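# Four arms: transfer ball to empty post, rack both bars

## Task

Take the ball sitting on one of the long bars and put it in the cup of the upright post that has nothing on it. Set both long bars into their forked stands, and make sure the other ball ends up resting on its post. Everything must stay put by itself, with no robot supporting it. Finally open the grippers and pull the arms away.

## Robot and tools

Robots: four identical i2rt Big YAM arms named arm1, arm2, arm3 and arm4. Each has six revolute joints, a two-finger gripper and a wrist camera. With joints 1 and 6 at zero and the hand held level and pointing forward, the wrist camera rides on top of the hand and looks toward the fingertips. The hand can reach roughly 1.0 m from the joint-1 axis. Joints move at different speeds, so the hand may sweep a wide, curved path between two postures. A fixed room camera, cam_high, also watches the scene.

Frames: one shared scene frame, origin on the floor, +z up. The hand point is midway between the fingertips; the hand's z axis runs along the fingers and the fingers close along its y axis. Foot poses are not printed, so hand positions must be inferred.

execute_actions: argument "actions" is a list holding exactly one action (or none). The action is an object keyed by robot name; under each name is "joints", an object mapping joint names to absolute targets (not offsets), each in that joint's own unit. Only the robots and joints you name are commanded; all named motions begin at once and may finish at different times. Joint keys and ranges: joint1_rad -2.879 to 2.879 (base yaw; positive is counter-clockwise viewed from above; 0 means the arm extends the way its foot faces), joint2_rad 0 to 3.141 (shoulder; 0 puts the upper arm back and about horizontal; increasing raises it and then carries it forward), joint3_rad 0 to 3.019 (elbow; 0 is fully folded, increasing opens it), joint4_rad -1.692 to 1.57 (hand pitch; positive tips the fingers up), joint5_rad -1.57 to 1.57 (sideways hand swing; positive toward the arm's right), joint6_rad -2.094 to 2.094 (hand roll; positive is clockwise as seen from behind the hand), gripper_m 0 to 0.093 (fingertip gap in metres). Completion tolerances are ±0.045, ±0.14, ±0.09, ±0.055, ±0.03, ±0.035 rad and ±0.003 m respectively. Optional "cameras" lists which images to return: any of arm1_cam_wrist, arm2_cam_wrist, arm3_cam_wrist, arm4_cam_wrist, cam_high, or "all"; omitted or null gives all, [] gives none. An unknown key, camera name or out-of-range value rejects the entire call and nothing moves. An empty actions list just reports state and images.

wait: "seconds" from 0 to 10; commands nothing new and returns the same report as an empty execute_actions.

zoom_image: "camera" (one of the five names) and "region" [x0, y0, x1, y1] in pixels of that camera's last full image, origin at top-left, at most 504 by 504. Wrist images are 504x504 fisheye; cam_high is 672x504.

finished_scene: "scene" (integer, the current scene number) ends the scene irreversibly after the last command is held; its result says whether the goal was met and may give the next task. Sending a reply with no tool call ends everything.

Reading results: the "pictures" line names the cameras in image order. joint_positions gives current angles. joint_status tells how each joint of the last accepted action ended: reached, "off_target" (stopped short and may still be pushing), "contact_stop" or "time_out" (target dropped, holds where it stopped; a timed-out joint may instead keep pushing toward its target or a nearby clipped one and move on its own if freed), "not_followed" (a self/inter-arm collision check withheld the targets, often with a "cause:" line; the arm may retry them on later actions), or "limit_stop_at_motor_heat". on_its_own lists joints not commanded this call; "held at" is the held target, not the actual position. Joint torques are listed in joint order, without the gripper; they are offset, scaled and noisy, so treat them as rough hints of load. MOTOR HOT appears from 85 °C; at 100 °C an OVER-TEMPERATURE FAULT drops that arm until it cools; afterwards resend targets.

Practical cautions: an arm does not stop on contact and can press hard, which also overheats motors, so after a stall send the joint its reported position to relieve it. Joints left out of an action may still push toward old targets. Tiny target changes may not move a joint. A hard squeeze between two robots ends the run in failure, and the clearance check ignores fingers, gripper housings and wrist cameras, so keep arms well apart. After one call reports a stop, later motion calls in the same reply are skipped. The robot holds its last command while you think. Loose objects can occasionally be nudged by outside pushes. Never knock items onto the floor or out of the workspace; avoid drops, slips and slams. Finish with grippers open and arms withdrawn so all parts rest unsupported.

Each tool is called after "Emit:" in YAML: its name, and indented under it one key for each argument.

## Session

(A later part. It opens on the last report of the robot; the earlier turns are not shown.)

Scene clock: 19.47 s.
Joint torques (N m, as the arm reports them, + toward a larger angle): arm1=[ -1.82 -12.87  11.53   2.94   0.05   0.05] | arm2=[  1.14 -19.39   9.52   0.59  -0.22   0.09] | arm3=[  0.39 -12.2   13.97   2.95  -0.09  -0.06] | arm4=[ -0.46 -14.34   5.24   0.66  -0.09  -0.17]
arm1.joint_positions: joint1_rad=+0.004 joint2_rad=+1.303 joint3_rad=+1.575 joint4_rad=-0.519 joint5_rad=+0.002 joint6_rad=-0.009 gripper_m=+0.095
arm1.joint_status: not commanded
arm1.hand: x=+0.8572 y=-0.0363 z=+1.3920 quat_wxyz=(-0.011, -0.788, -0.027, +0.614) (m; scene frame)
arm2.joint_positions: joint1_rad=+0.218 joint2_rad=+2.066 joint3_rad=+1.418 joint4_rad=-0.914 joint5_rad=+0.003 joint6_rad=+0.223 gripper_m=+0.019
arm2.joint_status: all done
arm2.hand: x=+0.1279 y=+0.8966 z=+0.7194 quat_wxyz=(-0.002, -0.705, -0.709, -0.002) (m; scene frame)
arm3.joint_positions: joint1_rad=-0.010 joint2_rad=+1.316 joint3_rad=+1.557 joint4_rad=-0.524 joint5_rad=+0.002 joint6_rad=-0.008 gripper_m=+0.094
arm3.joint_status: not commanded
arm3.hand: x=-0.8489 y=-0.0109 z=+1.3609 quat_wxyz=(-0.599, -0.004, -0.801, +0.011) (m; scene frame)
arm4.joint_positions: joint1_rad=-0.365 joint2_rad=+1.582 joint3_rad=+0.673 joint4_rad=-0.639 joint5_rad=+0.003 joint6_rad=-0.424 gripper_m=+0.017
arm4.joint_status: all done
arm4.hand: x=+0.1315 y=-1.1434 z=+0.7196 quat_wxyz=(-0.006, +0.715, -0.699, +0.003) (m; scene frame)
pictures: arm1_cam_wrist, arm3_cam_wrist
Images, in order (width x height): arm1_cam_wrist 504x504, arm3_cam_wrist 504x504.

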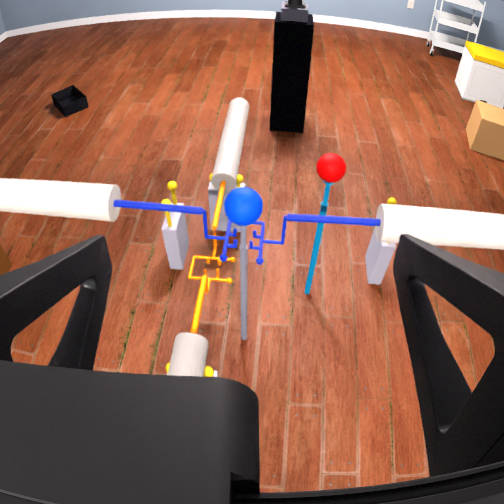

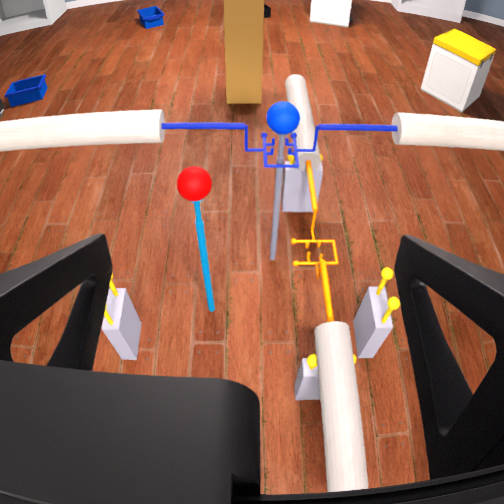

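Emit:
execute_actions:
  actions:
    - {"arm2":{"joints":{"joint1_rad":0.101,"joint2_rad":1.99,"joint3_rad":1.398,"joint4_rad":-0.89,"joint6_rad":0.1}},"arm4":{"joints":{"joint1_rad":-0.17,"joint2_rad":1.51,"joint3_rad":0.622,"joint4_rad":-0.628,"joint6_rad":-0.215}}}
  cameras: ["arm1_cam_wrist"]

Emit:
execute_actions:
  actions:
    - {"arm2":{"joints":{"joint1_rad":-0.025,"joint2_rad":1.985,"joint3_rad":1.388,"joint4_rad":-0.885,"joint6_rad":-0.03}},"arm4":{"joints":{"joint1_rad":0.062,"joint2_rad":1.5,"joint3_rad":0.606,"joint4_rad":-0.625,"joint6_rad":0.015}}}
  cameras: ["cam_high"]

Emit:
execute_actions:
  actions:
    - {"arm2":{"joints":{"joint1_rad":-0.035,"joint2_rad":1.875,"joint3_rad":1.43,"joint4_rad":-1.04}},"arm4":{"joints":{"joint1_rad":0.08,"joint2_rad":1.34,"joint3_rad":0.72,"joint4_rad":-0.885,"joint6_rad":0.03}}}
  cameras: ["arm3_cam_wrist","arm1_cam_wrist","cam_high"]

Scene clock: 21.20 s.
Joint torques (N m, as the arm reports them, + toward a larger angle): arm1=[ -1.91 -12.99  11.54   2.93   0.05   0.04] | arm2=[  1.73 -19.44   9.21   0.4   -0.28   0.08] | arm3=[  1.52 -11.86  14.19   2.74  -0.11  -0.07] | arm4=[  0.61 -12.95   5.47   0.32  -0.06   0.21]
arm1.joint_positions: joint1_rad=+0.004 joint2_rad=+1.303 joint3_rad=+1.575 joint4_rad=-0.519 joint5_rad=+0.002 joint6_rad=-0.009 gripper_m=+0.095
arm1.joint_status: not commanded
arm1.hand: x=+0.8572 y=-0.0363 z=+1.3920 quat_wxyz=(-0.011, -0.788, -0.027, +0.614) (m; scene frame)
arm2.joint_positions: joint1_rad=+0.094 joint2_rad=+2.047 joint3_rad=+1.380 joint4_rad=-0.890 joint5_rad=+0.005 joint6_rad=+0.093 gripper_m=+0.019
arm2.joint_status: all done
arm2.hand: x=+0.0574 y=+0.8944 z=+0.7175 quat_wxyz=(-0.002, -0.703, -0.711, +0.000) (m; scene frame)
arm3.joint_positions: joint1_rad=-0.010 joint2_rad=+1.316 joint3_rad=+1.557 joint4_rad=-0.524 joint5_rad=+0.002 joint6_rad=-0.008 gripper_m=+0.094
arm3.joint_status: not commanded
arm3.hand: x=-0.8489 y=-0.0109 z=+1.3609 quat_wxyz=(-0.599, -0.004, -0.801, +0.011) (m; scene frame)
arm4.joint_positions: joint1_rad=-0.173 joint2_rad=+1.534 joint3_rad=+0.608 joint4_rad=-0.624 joint5_rad=+0.002 joint6_rad=-0.235 gripper_m=+0.017
arm4.joint_status: all done
arm4.hand: x=+0.0656 y=-1.1470 z=+0.7190 quat_wxyz=(-0.005, +0.716, -0.698, +0.001) (m; scene frame)
pictures: arm1_cam_wrist
Images, in order (width x height): arm1_cam_wrist 504x504.

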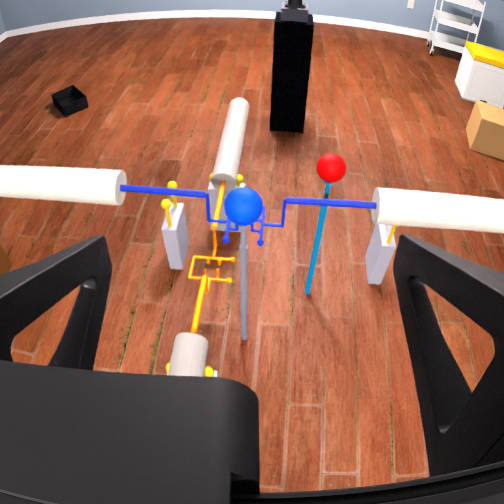

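Scene clock: 22.33 s.
Joint torques (N m, as the arm reports them, + toward a larger angle): arm1=[ -1.96 -12.98  11.56   2.93   0.06   0.04] | arm2=[  1.17 -20.11   9.02   0.49  -0.26   0.02] | arm3=[  1.95 -11.92  13.92   2.76  -0.19   0.01] | arm4=[  0.54 -13.68   5.07   0.45   0.     0.19]
arm1.joint_positions: joint1_rad=+0.004 joint2_rad=+1.303 joint3_rad=+1.575 joint4_rad=-0.519 joint5_rad=+0.002 joint6_rad=-0.009 gripper_m=+0.095
arm1.joint_status: not commanded
arm1.hand: x=+0.8572 y=-0.0363 z=+1.3920 quat_wxyz=(-0.011, -0.788, -0.027, +0.614) (m; scene frame)
arm2.joint_positions: joint1_rad=-0.031 joint2_rad=+2.047 joint3_rad=+1.371 joint4_rad=-0.890 joint5_rad=+0.004 joint6_rad=-0.033 gripper_m=+0.019
arm2.joint_status: all done
arm2.hand: x=-0.0122 y=+0.8959 z=+0.7144 quat_wxyz=(+0.001, -0.703, -0.712, -0.003) (m; scene frame)
arm3.joint_positions: joint1_rad=-0.010 joint2_rad=+1.316 joint3_rad=+1.557 joint4_rad=-0.524 joint5_rad=+0.002 joint6_rad=-0.008 gripper_m=+0.094
arm3.joint_status: not commanded
arm3.hand: x=-0.8489 y=-0.0109 z=+1.3609 quat_wxyz=(-0.599, -0.004, -0.801, +0.011) (m; scene frame)
arm4.joint_positions: joint1_rad=+0.057 joint2_rad=+1.529 joint3_rad=+0.597 joint4_rad=-0.624 joint5_rad=+0.001 joint6_rad=-0.006 gripper_m=+0.017
arm4.joint_status: all done
arm4.hand: x=-0.0057 y=-1.1456 z=+0.7175 quat_wxyz=(+0.000, +0.716, -0.698, +0.000) (m; scene frame)
pictures: cam_high
Images, in order (width x height): cam_high 672x504.

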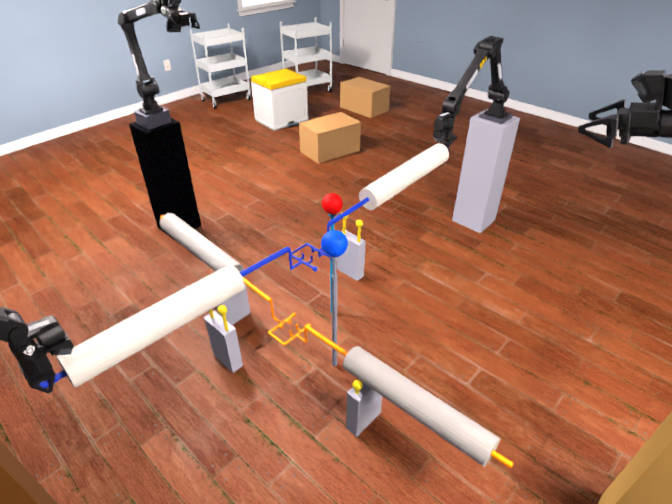

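Scene clock: 23.30 s.
Joint torques (N m, as the arm reports them, + toward a larger angle): arm1=[ -2.1  -13.1   11.53   2.92   0.06   0.04] | arm2=[  0.23 -16.34  12.39   0.01  -0.26   0.03] | arm3=[  1.35 -12.43  13.99   2.62  -0.13  -0.01] | arm4=[  1.35 -10.31   8.89  -0.11   0.02   0.22]
arm1.joint_positions: joint1_rad=+0.004 joint2_rad=+1.303 joint3_rad=+1.575 joint4_rad=-0.519 joint5_rad=+0.002 joint6_rad=-0.009 gripper_m=+0.095
arm1.joint_status: not commanded
arm1.hand: x=+0.8572 y=-0.0363 z=+1.3920 quat_wxyz=(-0.011, -0.788, -0.027, +0.614) (m; scene frame)
arm2.joint_positions: joint1_rad=-0.031 joint2_rad=+1.901 joint3_rad=+1.382 joint4_rad=-1.023 joint5_rad=+0.004 joint6_rad=-0.032 gripper_m=+0.019
arm2.joint_status: all done
arm2.hand: x=-0.0126 y=+0.9022 z=+0.7948 quat_wxyz=(-0.007, -0.703, -0.711, +0.006) (m; scene frame)
arm3.joint_positions: joint1_rad=-0.010 joint2_rad=+1.316 joint3_rad=+1.557 joint4_rad=-0.524 joint5_rad=+0.002 joint6_rad=-0.008 gripper_m=+0.094
arm3.joint_status: not commanded
arm3.hand: x=-0.8489 y=-0.0109 z=+1.3609 quat_wxyz=(-0.599, -0.004, -0.801, +0.011) (m; scene frame)
arm4.joint_positions: joint1_rad=+0.066 joint2_rad=+1.353 joint3_rad=+0.675 joint4_rad=-0.870 joint5_rad=+0.001 joint6_rad=+0.006 gripper_m=+0.017
arm4.joint_status: all done
arm4.hand: x=-0.0086 y=-1.1403 z=+0.7880 quat_wxyz=(-0.004, +0.715, -0.699, -0.003) (m; scene frame)
pictures: arm1_cam_wrist, arm3_cam_wrist, cam_high
Images, in order (width x height): arm1_cam_wrist 504x504, arm3_cam_wrist 504x504, cam_high 672x504.

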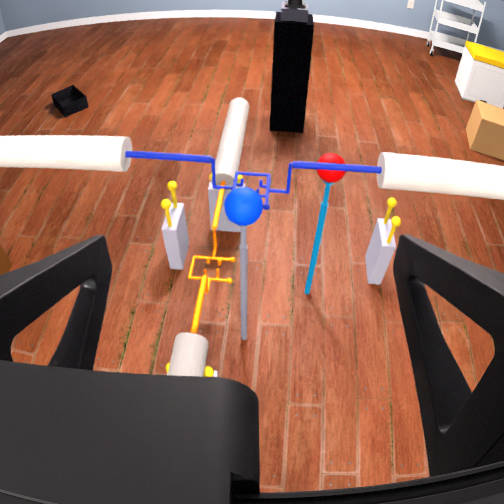

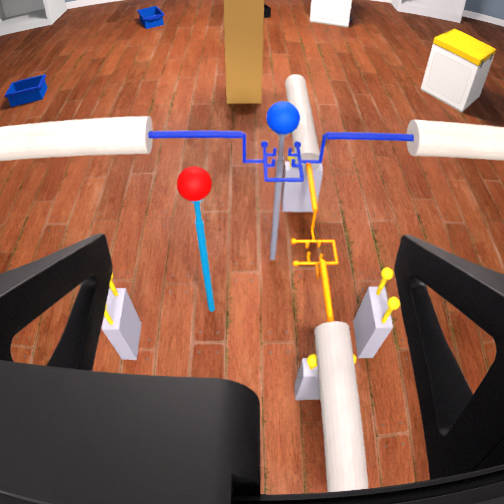

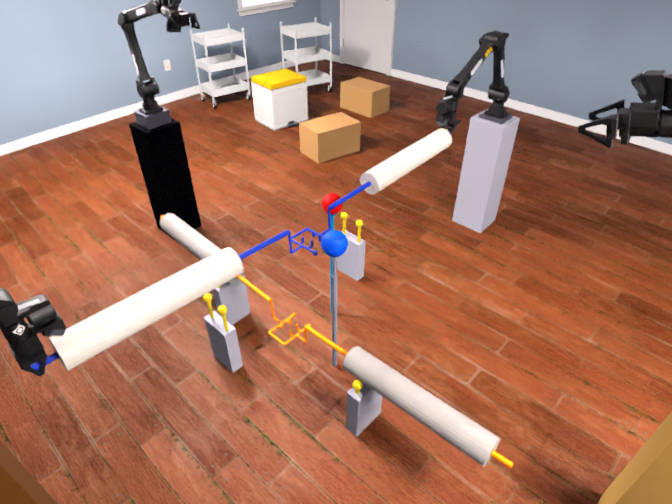

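Emit:
execute_actions:
  actions:
    - {"arm2":{"joints":{"joint1_rad":-0.068,"joint2_rad":1.785,"joint3_rad":1.5,"joint4_rad":-1.2,"joint6_rad":-0.07}},"arm4":{"joints":{"joint1_rad":0.14,"joint2_rad":1.225,"joint3_rad":0.835,"joint4_rad":-1.115,"joint6_rad":0.09}}}
  cameras: []

Emit:
execute_actions:
  actions:
    - {"arm2":{"joints":{"joint1_rad":-0.288,"joint2_rad":1.785,"joint3_rad":1.5,"joint4_rad":-1.19,"joint6_rad":-0.29}},"arm4":{"joints":{"joint1_rad":0.465,"joint2_rad":1.36,"joint3_rad":0.965,"joint4_rad":-1.1,"joint6_rad":0.42}}}
  cameras: []

Emit:
execute_actions:
  actions:
    - {"arm2":{"joints":{"joint1_rad":-0.54,"joint2_rad":1.70,"joint3_rad":1.365,"joint4_rad":-1.15,"joint6_rad":-0.54}},"arm4":{"joints":{"joint1_rad":0.615,"joint2_rad":1.68,"joint3_rad":1.36,"joint4_rad":-1.165,"joint6_rad":0.575}}}
  cameras: ["arm3_cam_wrist"]

Emit:
execute_actions:
  actions:
    - {"arm2":{"joints":{"joint2_rad":1.91,"joint3_rad":1.225,"joint4_rad":-0.81}},"arm4":{"joints":{"joint2_rad":1.89,"joint3_rad":1.195,"joint4_rad":-0.81}}}
  cameras: []

Emit:
execute_actions:
  actions:
    - {"arm2":{"joints":{"joint1_rad":-0.546,"joint2_rad":2.2,"joint3_rad":1.228,"joint4_rad":-0.52}},"arm4":{"joints":{"joint1_rad":0.62,"joint2_rad":2.185,"joint3_rad":1.195,"joint4_rad":-0.52}}}
  cameras: []

Emit:
execute_actions:
  actions:
    - {"arm2":{"joints":{"joint2_rad":2.39,"joint3_rad":1.295,"joint4_rad":-0.375}},"arm4":{"joints":{"joint2_rad":2.395,"joint3_rad":1.262,"joint4_rad":-0.37}}}
  cameras: ["arm3_cam_wrist","cam_high"]

Scene clock: 25.13 s.
Joint torques (N m, as the arm reports them, + toward a larger angle): arm1=[ -2.03 -12.93  11.55   2.92   0.05   0.04] | arm2=[  0.39 -16.77  13.06  -0.48  -0.27  -0.02] | arm3=[  1.17 -12.82  14.01   2.77  -0.12  -0.01] | arm4=[  0.66 -10.54   9.91  -0.18   0.02   0.22]
arm1.joint_positions: joint1_rad=+0.004 joint2_rad=+1.303 joint3_rad=+1.575 joint4_rad=-0.519 joint5_rad=+0.002 joint6_rad=-0.009 gripper_m=+0.095
arm1.joint_status: not commanded
arm1.hand: x=+0.8572 y=-0.0363 z=+1.3920 quat_wxyz=(-0.011, -0.788, -0.027, +0.614) (m; scene frame)
arm2.joint_positions: joint1_rad=-0.067 joint2_rad=+1.819 joint3_rad=+1.452 joint4_rad=-1.174 joint5_rad=+0.004 joint6_rad=-0.067 gripper_m=+0.019
arm2.joint_status: all done
arm2.hand: x=-0.0326 y=+0.9056 z=+0.8611 quat_wxyz=(-0.007, -0.704, -0.710, +0.006) (m; scene frame)
arm3.joint_positions: joint1_rad=-0.010 joint2_rad=+1.316 joint3_rad=+1.557 joint4_rad=-0.524 joint5_rad=+0.002 joint6_rad=-0.008 gripper_m=+0.094
arm3.joint_status: not commanded
arm3.hand: x=-0.8489 y=-0.0109 z=+1.3609 quat_wxyz=(-0.599, -0.004, -0.801, +0.011) (m; scene frame)
arm4.joint_positions: joint1_rad=+0.131 joint2_rad=+1.240 joint3_rad=+0.788 joint4_rad=-1.098 joint5_rad=+0.001 joint6_rad=+0.069 gripper_m=+0.017
arm4.joint_status: all done
arm4.hand: x=-0.0289 y=-1.1380 z=+0.8566 quat_wxyz=(-0.003, +0.716, -0.698, -0.003) (m; scene frame)
pictures: none
No camera images: the call's "cameras" was empty. Leave "cameras" out to get every camera's image.

Scene clock: 26.33 s.
Joint torques (N m, as the arm reports them, + toward a larger angle): arm1=[ -2.08 -13.01  11.59   2.9    0.06   0.03] | arm2=[  1.27 -16.45  13.16   0.29  -0.2    0.05] | arm3=[  1.69 -13.11  13.83   2.74  -0.1   -0.01] | arm4=[  1.21 -13.55   9.36   0.62   0.12   0.28]
arm1.joint_positions: joint1_rad=+0.004 joint2_rad=+1.303 joint3_rad=+1.575 joint4_rad=-0.519 joint5_rad=+0.002 joint6_rad=-0.009 gripper_m=+0.095
arm1.joint_status: not commanded
arm1.hand: x=+0.8572 y=-0.0363 z=+1.3920 quat_wxyz=(-0.011, -0.788, -0.027, +0.614) (m; scene frame)
arm2.joint_positions: joint1_rad=-0.290 joint2_rad=+1.819 joint3_rad=+1.450 joint4_rad=-1.186 joint5_rad=+0.002 joint6_rad=-0.293 gripper_m=+0.019
arm2.joint_status: all done
arm2.hand: x=-0.1508 y=+0.9295 z=+0.8599 quat_wxyz=(-0.001, -0.702, -0.712, +0.001) (m; scene frame)
arm3.joint_positions: joint1_rad=-0.010 joint2_rad=+1.316 joint3_rad=+1.557 joint4_rad=-0.524 joint5_rad=+0.002 joint6_rad=-0.008 gripper_m=+0.094
arm3.joint_status: not commanded
arm3.hand: x=-0.8489 y=-0.0109 z=+1.3609 quat_wxyz=(-0.599, -0.004, -0.801, +0.011) (m; scene frame)
arm4.joint_positions: joint1_rad=+0.458 joint2_rad=+1.378 joint3_rad=+0.927 joint4_rad=-1.101 joint5_rad=-0.001 joint6_rad=+0.394 gripper_m=+0.017
arm4.joint_status: all done
arm4.hand: x=-0.1488 y=-1.1159 z=+0.8608 quat_wxyz=(+0.002, +0.716, -0.698, -0.004) (m; scene frame)
pictures: none
No camera images: the call's "cameras" was empty. Leave "cameras" out to get every camera's image.

Scene clock: 27.53 s.
Joint torques (N m, as the arm reports them, + toward a larger angle): arm1=[ -1.97 -13.07  11.57   2.98   0.05   0.04] | arm2=[  0.99 -16.85  10.98   0.27  -0.15   0.13] | arm3=[  0.87 -12.22  14.23   2.94  -0.1    0.  ] | arm4=[  0.94 -20.97  11.33   0.02   0.14   0.3 ]
arm1.joint_positions: joint1_rad=+0.004 joint2_rad=+1.303 joint3_rad=+1.575 joint4_rad=-0.519 joint5_rad=+0.002 joint6_rad=-0.009 gripper_m=+0.095
arm1.joint_status: not commanded
arm1.hand: x=+0.8572 y=-0.0363 z=+1.3920 quat_wxyz=(-0.011, -0.788, -0.027, +0.614) (m; scene frame)
arm2.joint_positions: joint1_rad=-0.547 joint2_rad=+1.755 joint3_rad=+1.338 joint4_rad=-1.147 joint5_rad=+0.001 joint6_rad=-0.547 gripper_m=+0.019
arm2.joint_status: all done
arm2.hand: x=-0.2611 y=+1.0119 z=+0.8527 quat_wxyz=(+0.001, -0.703, -0.711, -0.003) (m; scene frame)
arm3.joint_positions: joint1_rad=-0.010 joint2_rad=+1.316 joint3_rad=+1.557 joint4_rad=-0.524 joint5_rad=+0.002 joint6_rad=-0.008 gripper_m=+0.094
arm3.joint_status: not commanded
arm3.hand: x=-0.8489 y=-0.0109 z=+1.3609 quat_wxyz=(-0.599, -0.004, -0.801, +0.011) (m; scene frame)
arm4.joint_positions: joint1_rad=+0.609 joint2_rad=+1.713 joint3_rad=+1.293 joint4_rad=-1.155 joint5_rad=-0.002 joint6_rad=+0.548 gripper_m=+0.017
arm4.joint_status: all done
arm4.hand: x=-0.2658 y=-1.0363 z=+0.8509 quat_wxyz=(+0.006, +0.716, -0.698, +0.007) (m; scene frame)
pictures: arm3_cam_wrist
Images, in order (width x height): arm3_cam_wrist 504x504.

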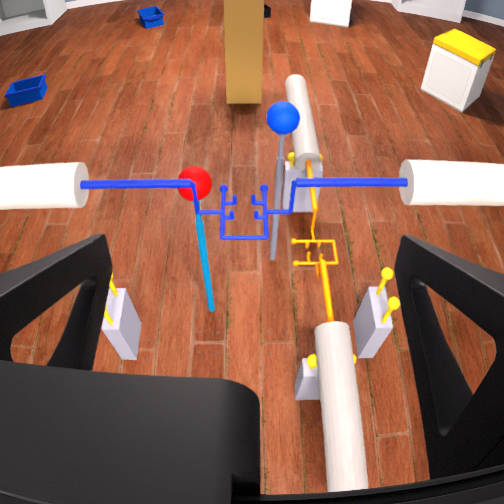

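Scene clock: 28.70 s.
Joint torques (N m, as the arm reports them, + toward a larger angle): arm1=[ -2.13 -12.97  11.55   2.92   0.06   0.04] | arm2=[  0.18 -17.78   8.75   0.74   0.03  -0.06] | arm3=[  1.47 -12.45  14.05   2.76  -0.11  -0.03] | arm4=[  0.93 -23.71   6.6    0.56   0.07   0.21]
arm1.joint_positions: joint1_rad=+0.004 joint2_rad=+1.303 joint3_rad=+1.575 joint4_rad=-0.519 joint5_rad=+0.002 joint6_rad=-0.009 gripper_m=+0.095
arm1.joint_status: not commanded
arm1.hand: x=+0.8572 y=-0.0363 z=+1.3920 quat_wxyz=(-0.011, -0.788, -0.027, +0.614) (m; scene frame)
arm2.joint_positions: joint1_rad=-0.537 joint2_rad=+1.968 joint3_rad=+1.204 joint4_rad=-0.822 joint5_rad=-0.003 joint6_rad=-0.536 gripper_m=+0.019
arm2.joint_status: all done
arm2.hand: x=-0.2524 y=+1.0158 z=+0.7064 quat_wxyz=(+0.002, -0.704, -0.710, -0.014) (m; scene frame)
arm3.joint_positions: joint1_rad=-0.010 joint2_rad=+1.316 joint3_rad=+1.557 joint4_rad=-0.524 joint5_rad=+0.002 joint6_rad=-0.008 gripper_m=+0.094
arm3.joint_status: not commanded
arm3.hand: x=-0.8489 y=-0.0109 z=+1.3609 quat_wxyz=(-0.599, -0.004, -0.801, +0.011) (m; scene frame)
arm4.joint_positions: joint1_rad=+0.609 joint2_rad=+1.934 joint3_rad=+1.178 joint4_rad=-0.812 joint5_rad=+0.001 joint6_rad=+0.552 gripper_m=+0.017
arm4.joint_status: all done
arm4.hand: x=-0.2696 y=-1.0314 z=+0.7091 quat_wxyz=(+0.004, +0.714, -0.700, +0.004) (m; scene frame)
pictures: none
No camera images: the call's "cameras" was empty. Leave "cameras" out to get every camera's image.

Scene clock: 29.77 s.
Joint torques (N m, as the arm reports them, + toward a larger angle): arm1=[ -2.07 -13.01  11.57   2.98   0.05   0.04] | arm2=[ -0.08 -18.38   7.12   0.39   0.22  -0.07] | arm3=[  1.31 -12.36  14.21   2.68  -0.11   0.04] | arm4=[  0.54 -24.54   4.86   0.13   0.05   0.12]
arm1.joint_positions: joint1_rad=+0.004 joint2_rad=+1.303 joint3_rad=+1.575 joint4_rad=-0.519 joint5_rad=+0.002 joint6_rad=-0.009 gripper_m=+0.095
arm1.joint_status: not commanded
arm1.hand: x=+0.8572 y=-0.0363 z=+1.3920 quat_wxyz=(-0.011, -0.788, -0.027, +0.614) (m; scene frame)
arm2.joint_positions: joint1_rad=-0.536 joint2_rad=+2.246 joint3_rad=+1.205 joint4_rad=-0.520 joint5_rad=-0.007 joint6_rad=-0.534 gripper_m=+0.019
arm2.joint_status: all done
arm2.hand: x=-0.2524 y=+1.0133 z=+0.5708 quat_wxyz=(-0.003, -0.704, -0.710, -0.002) (m; scene frame)
arm3.joint_positions: joint1_rad=-0.010 joint2_rad=+1.316 joint3_rad=+1.557 joint4_rad=-0.524 joint5_rad=+0.002 joint6_rad=-0.008 gripper_m=+0.094
arm3.joint_status: not commanded
arm3.hand: x=-0.8489 y=-0.0109 z=+1.3609 quat_wxyz=(-0.599, -0.004, -0.801, +0.011) (m; scene frame)
arm4.joint_positions: joint1_rad=+0.616 joint2_rad=+2.226 joint3_rad=+1.178 joint4_rad=-0.512 joint5_rad=+0.001 joint6_rad=+0.561 gripper_m=+0.017
arm4.joint_status: all done
arm4.hand: x=-0.2731 y=-1.0341 z=+0.5691 quat_wxyz=(+0.003, +0.714, -0.701, +0.000) (m; scene frame)
pictures: none
No camera images: the call's "cameras" was empty. Leave "cameras" out to get every camera's image.

Scene clock: 30.77 s.
Joint torques (N m, as the arm reports them, + toward a larger angle): arm1=[ -2.01 -13.1   11.57   2.97   0.05   0.05] | arm2=[ -0.24 -18.57   6.23   0.63   0.08   0.  ] | arm3=[  0.83 -11.93  14.05   2.8   -0.14  -0.03] | arm4=[ -0.04 -25.27   4.03   0.4    0.18   0.14]
arm1.joint_positions: joint1_rad=+0.004 joint2_rad=+1.303 joint3_rad=+1.575 joint4_rad=-0.519 joint5_rad=+0.002 joint6_rad=-0.009 gripper_m=+0.095
arm1.joint_status: not commanded
arm1.hand: x=+0.8572 y=-0.0363 z=+1.3920 quat_wxyz=(-0.011, -0.788, -0.027, +0.614) (m; scene frame)
arm2.joint_positions: joint1_rad=-0.542 joint2_rad=+2.431 joint3_rad=+1.270 joint4_rad=-0.382 joint5_rad=-0.004 joint6_rad=-0.540 gripper_m=+0.019
arm2.joint_status: all done
arm2.hand: x=-0.2577 y=+1.0112 z=+0.4929 quat_wxyz=(-0.004, -0.704, -0.710, +0.007) (m; scene frame)
arm3.joint_positions: joint1_rad=-0.010 joint2_rad=+1.316 joint3_rad=+1.557 joint4_rad=-0.524 joint5_rad=+0.002 joint6_rad=-0.008 gripper_m=+0.094
arm3.joint_status: not commanded
arm3.hand: x=-0.8489 y=-0.0109 z=+1.3609 quat_wxyz=(-0.599, -0.004, -0.801, +0.011) (m; scene frame)
arm4.joint_positions: joint1_rad=+0.620 joint2_rad=+2.433 joint3_rad=+1.247 joint4_rad=-0.367 joint5_rad=-0.001 joint6_rad=+0.561 gripper_m=+0.017
arm4.joint_status: all done
arm4.hand: x=-0.2756 y=-1.0352 z=+0.4821 quat_wxyz=(+0.003, +0.715, -0.699, -0.004) (m; scene frame)
pictures: arm3_cam_wrist, cam_high
Images, in order (width x height): arm3_cam_wrist 504x504, cam_high 672x504.

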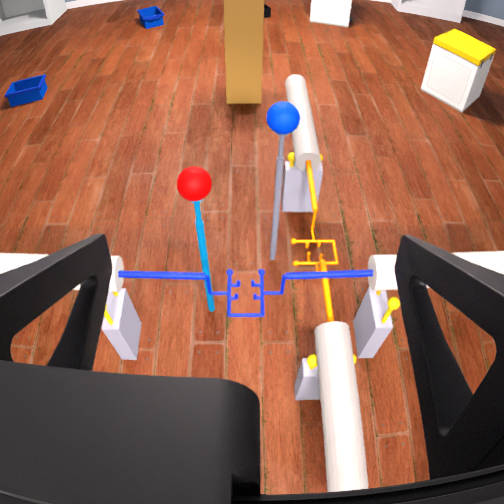

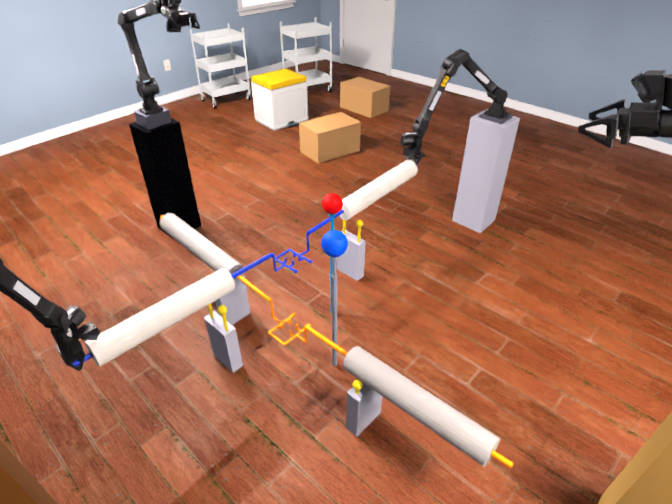

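Emit:
execute_actions:
  actions:
    - {"arm2":{"joints":{"joint2_rad":2.51,"joint3_rad":1.338,"joint4_rad":-0.305}},"arm4":{"joints":{"joint2_rad":2.515,"joint3_rad":1.308,"joint4_rad":-0.302}}}
  cameras: []

Emit:
execute_actions:
  actions:
    - {"arm2":{"joints":{"gripper_m":0.09}},"arm4":{"joints":{"gripper_m":0.09}}}
  cameras: []

Emit:
execute_actions:
  actions:
    - {"arm2":{"joints":{"joint2_rad":2.1,"joint3_rad":1.13,"joint4_rad":-0.6}},"arm4":{"joints":{"joint2_rad":2.1,"joint3_rad":1.12,"joint4_rad":-0.6}}}
  cameras: ["arm3_cam_wrist","cam_high"]

Scene clock: 32.00 s.
Joint torques (N m, as the arm reports them, + toward a larger angle): arm1=[ -1.91 -13.02  11.55   2.88   0.05   0.06] | arm2=[  0.3  -17.35   5.37   0.82   0.04   0.02] | arm3=[  1.43 -11.52  14.2    2.85  -0.06  -0.01] | arm4=[  0.45 -24.51   3.24   0.57   0.09   0.13]
arm1.joint_positions: joint1_rad=+0.004 joint2_rad=+1.303 joint3_rad=+1.575 joint4_rad=-0.519 joint5_rad=+0.002 joint6_rad=-0.009 gripper_m=+0.095
arm1.joint_status: not commanded
arm1.hand: x=+0.8572 y=-0.0363 z=+1.3920 quat_wxyz=(-0.011, -0.788, -0.027, +0.614) (m; scene frame)
arm2.joint_positions: joint1_rad=-0.543 joint2_rad=+2.538 joint3_rad=+1.320 joint4_rad=-0.315 joint5_rad=-0.003 joint6_rad=-0.540 gripper_m=+0.019
arm2.joint_status: all done
arm2.hand: x=-0.2583 y=+1.0115 z=+0.4481 quat_wxyz=(-0.005, -0.704, -0.710, +0.011) (m; scene frame)
arm3.joint_positions: joint1_rad=-0.010 joint2_rad=+1.316 joint3_rad=+1.557 joint4_rad=-0.524 joint5_rad=+0.002 joint6_rad=-0.008 gripper_m=+0.094
arm3.joint_status: not commanded
arm3.hand: x=-0.8489 y=-0.0109 z=+1.3609 quat_wxyz=(-0.599, -0.004, -0.801, +0.011) (m; scene frame)
arm4.joint_positions: joint1_rad=+0.620 joint2_rad=+2.540 joint3_rad=+1.298 joint4_rad=-0.302 joint5_rad=+0.000 joint6_rad=+0.561 gripper_m=+0.017
arm4.joint_status: all done
arm4.hand: x=-0.2761 y=-1.0349 z=+0.4381 quat_wxyz=(+0.002, +0.715, -0.699, -0.008) (m; scene frame)
pictures: none
No camera images: the call's "cameras" was empty. Leave "cameras" out to get every camera's image.

Scene clock: 32.70 s.
Joint torques (N m, as the arm reports them, + toward a larger angle): arm1=[ -2.01 -13.    11.58   2.95   0.06   0.04] | arm2=[  0.26 -17.65   5.3    0.75   0.09   0.03] | arm3=[  1.96 -12.27  14.19   2.85  -0.05  -0.08] | arm4=[  0.2  -23.71   3.15   0.42   0.07   0.09]
arm1.joint_positions: joint1_rad=+0.004 joint2_rad=+1.303 joint3_rad=+1.575 joint4_rad=-0.519 joint5_rad=+0.002 joint6_rad=-0.009 gripper_m=+0.095
arm1.joint_status: not commanded
arm1.hand: x=+0.8572 y=-0.0363 z=+1.3920 quat_wxyz=(-0.011, -0.788, -0.027, +0.614) (m; scene frame)
arm2.joint_positions: joint1_rad=-0.543 joint2_rad=+2.538 joint3_rad=+1.320 joint4_rad=-0.315 joint5_rad=-0.004 joint6_rad=-0.540 gripper_m=+0.090
arm2.joint_status: all done
arm2.hand: x=-0.2584 y=+1.0113 z=+0.4483 quat_wxyz=(-0.005, -0.704, -0.710, +0.011) (m; scene frame)
arm3.joint_positions: joint1_rad=-0.010 joint2_rad=+1.316 joint3_rad=+1.557 joint4_rad=-0.524 joint5_rad=+0.002 joint6_rad=-0.008 gripper_m=+0.094
arm3.joint_status: not commanded
arm3.hand: x=-0.8489 y=-0.0109 z=+1.3609 quat_wxyz=(-0.599, -0.004, -0.801, +0.011) (m; scene frame)
arm4.joint_positions: joint1_rad=+0.620 joint2_rad=+2.533 joint3_rad=+1.298 joint4_rad=-0.302 joint5_rad=+0.001 joint6_rad=+0.562 gripper_m=+0.090
arm4.joint_status: all done
arm4.hand: x=-0.2775 y=-1.0324 z=+0.4412 quat_wxyz=(+0.001, +0.715, -0.699, -0.011) (m; scene frame)
pictures: none
No camera images: the call's "cameras" was empty. Leave "cameras" out to get every camera's image.

Scene clock: 34.07 s.
Joint torques (N m, as the arm reports them, + toward a larger angle): arm1=[ -2.1  -12.88  11.54   2.94   0.06   0.03] | arm2=[  0.24 -13.2    6.56  -0.04   0.07   0.01] | arm3=[  0.59 -11.88  14.11   2.54  -0.13   0.  ] | arm4=[  0.26 -18.6    4.73   0.07   0.05   0.1 ]
arm1.joint_positions: joint1_rad=+0.004 joint2_rad=+1.303 joint3_rad=+1.575 joint4_rad=-0.519 joint5_rad=+0.002 joint6_rad=-0.009 gripper_m=+0.095
arm1.joint_status: not commanded
arm1.hand: x=+0.8572 y=-0.0363 z=+1.3920 quat_wxyz=(-0.011, -0.788, -0.027, +0.614) (m; scene frame)
arm2.joint_positions: joint1_rad=-0.543 joint2_rad=+2.091 joint3_rad=+1.119 joint4_rad=-0.585 joint5_rad=-0.004 joint6_rad=-0.540 gripper_m=+0.090
arm2.joint_status: all done
arm2.hand: x=-0.2466 y=+1.0314 z=+0.6272 quat_wxyz=(-0.002, -0.704, -0.710, +0.000) (m; scene frame)
arm3.joint_positions: joint1_rad=-0.010 joint2_rad=+1.316 joint3_rad=+1.557 joint4_rad=-0.524 joint5_rad=+0.002 joint6_rad=-0.008 gripper_m=+0.094
arm3.joint_status: not commanded
arm3.hand: x=-0.8489 y=-0.0109 z=+1.3609 quat_wxyz=(-0.599, -0.004, -0.801, +0.011) (m; scene frame)
arm4.joint_positions: joint1_rad=+0.620 joint2_rad=+2.092 joint3_rad=+1.112 joint4_rad=-0.593 joint5_rad=+0.001 joint6_rad=+0.562 gripper_m=+0.090
arm4.joint_status: all done
arm4.hand: x=-0.2645 y=-1.0498 z=+0.6188 quat_wxyz=(+0.005, +0.715, -0.699, +0.006) (m; scene frame)
pictures: arm3_cam_wrist, cam_high
Images, in order (width x height): arm3_cam_wrist 504x504, cam_high 672x504.

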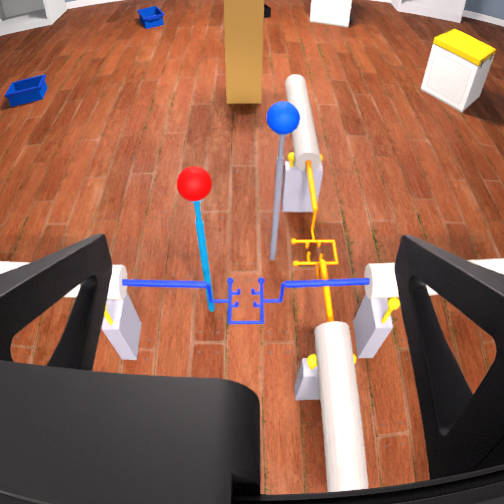

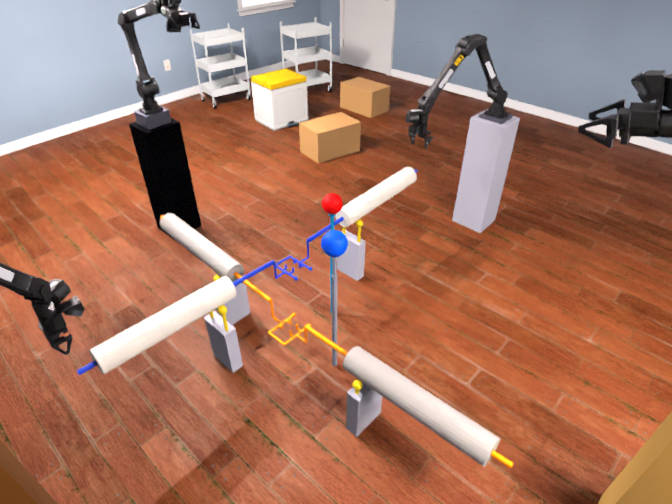

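Emit:
finished_scene:
  scene: 2

The scene is finished: the task was done.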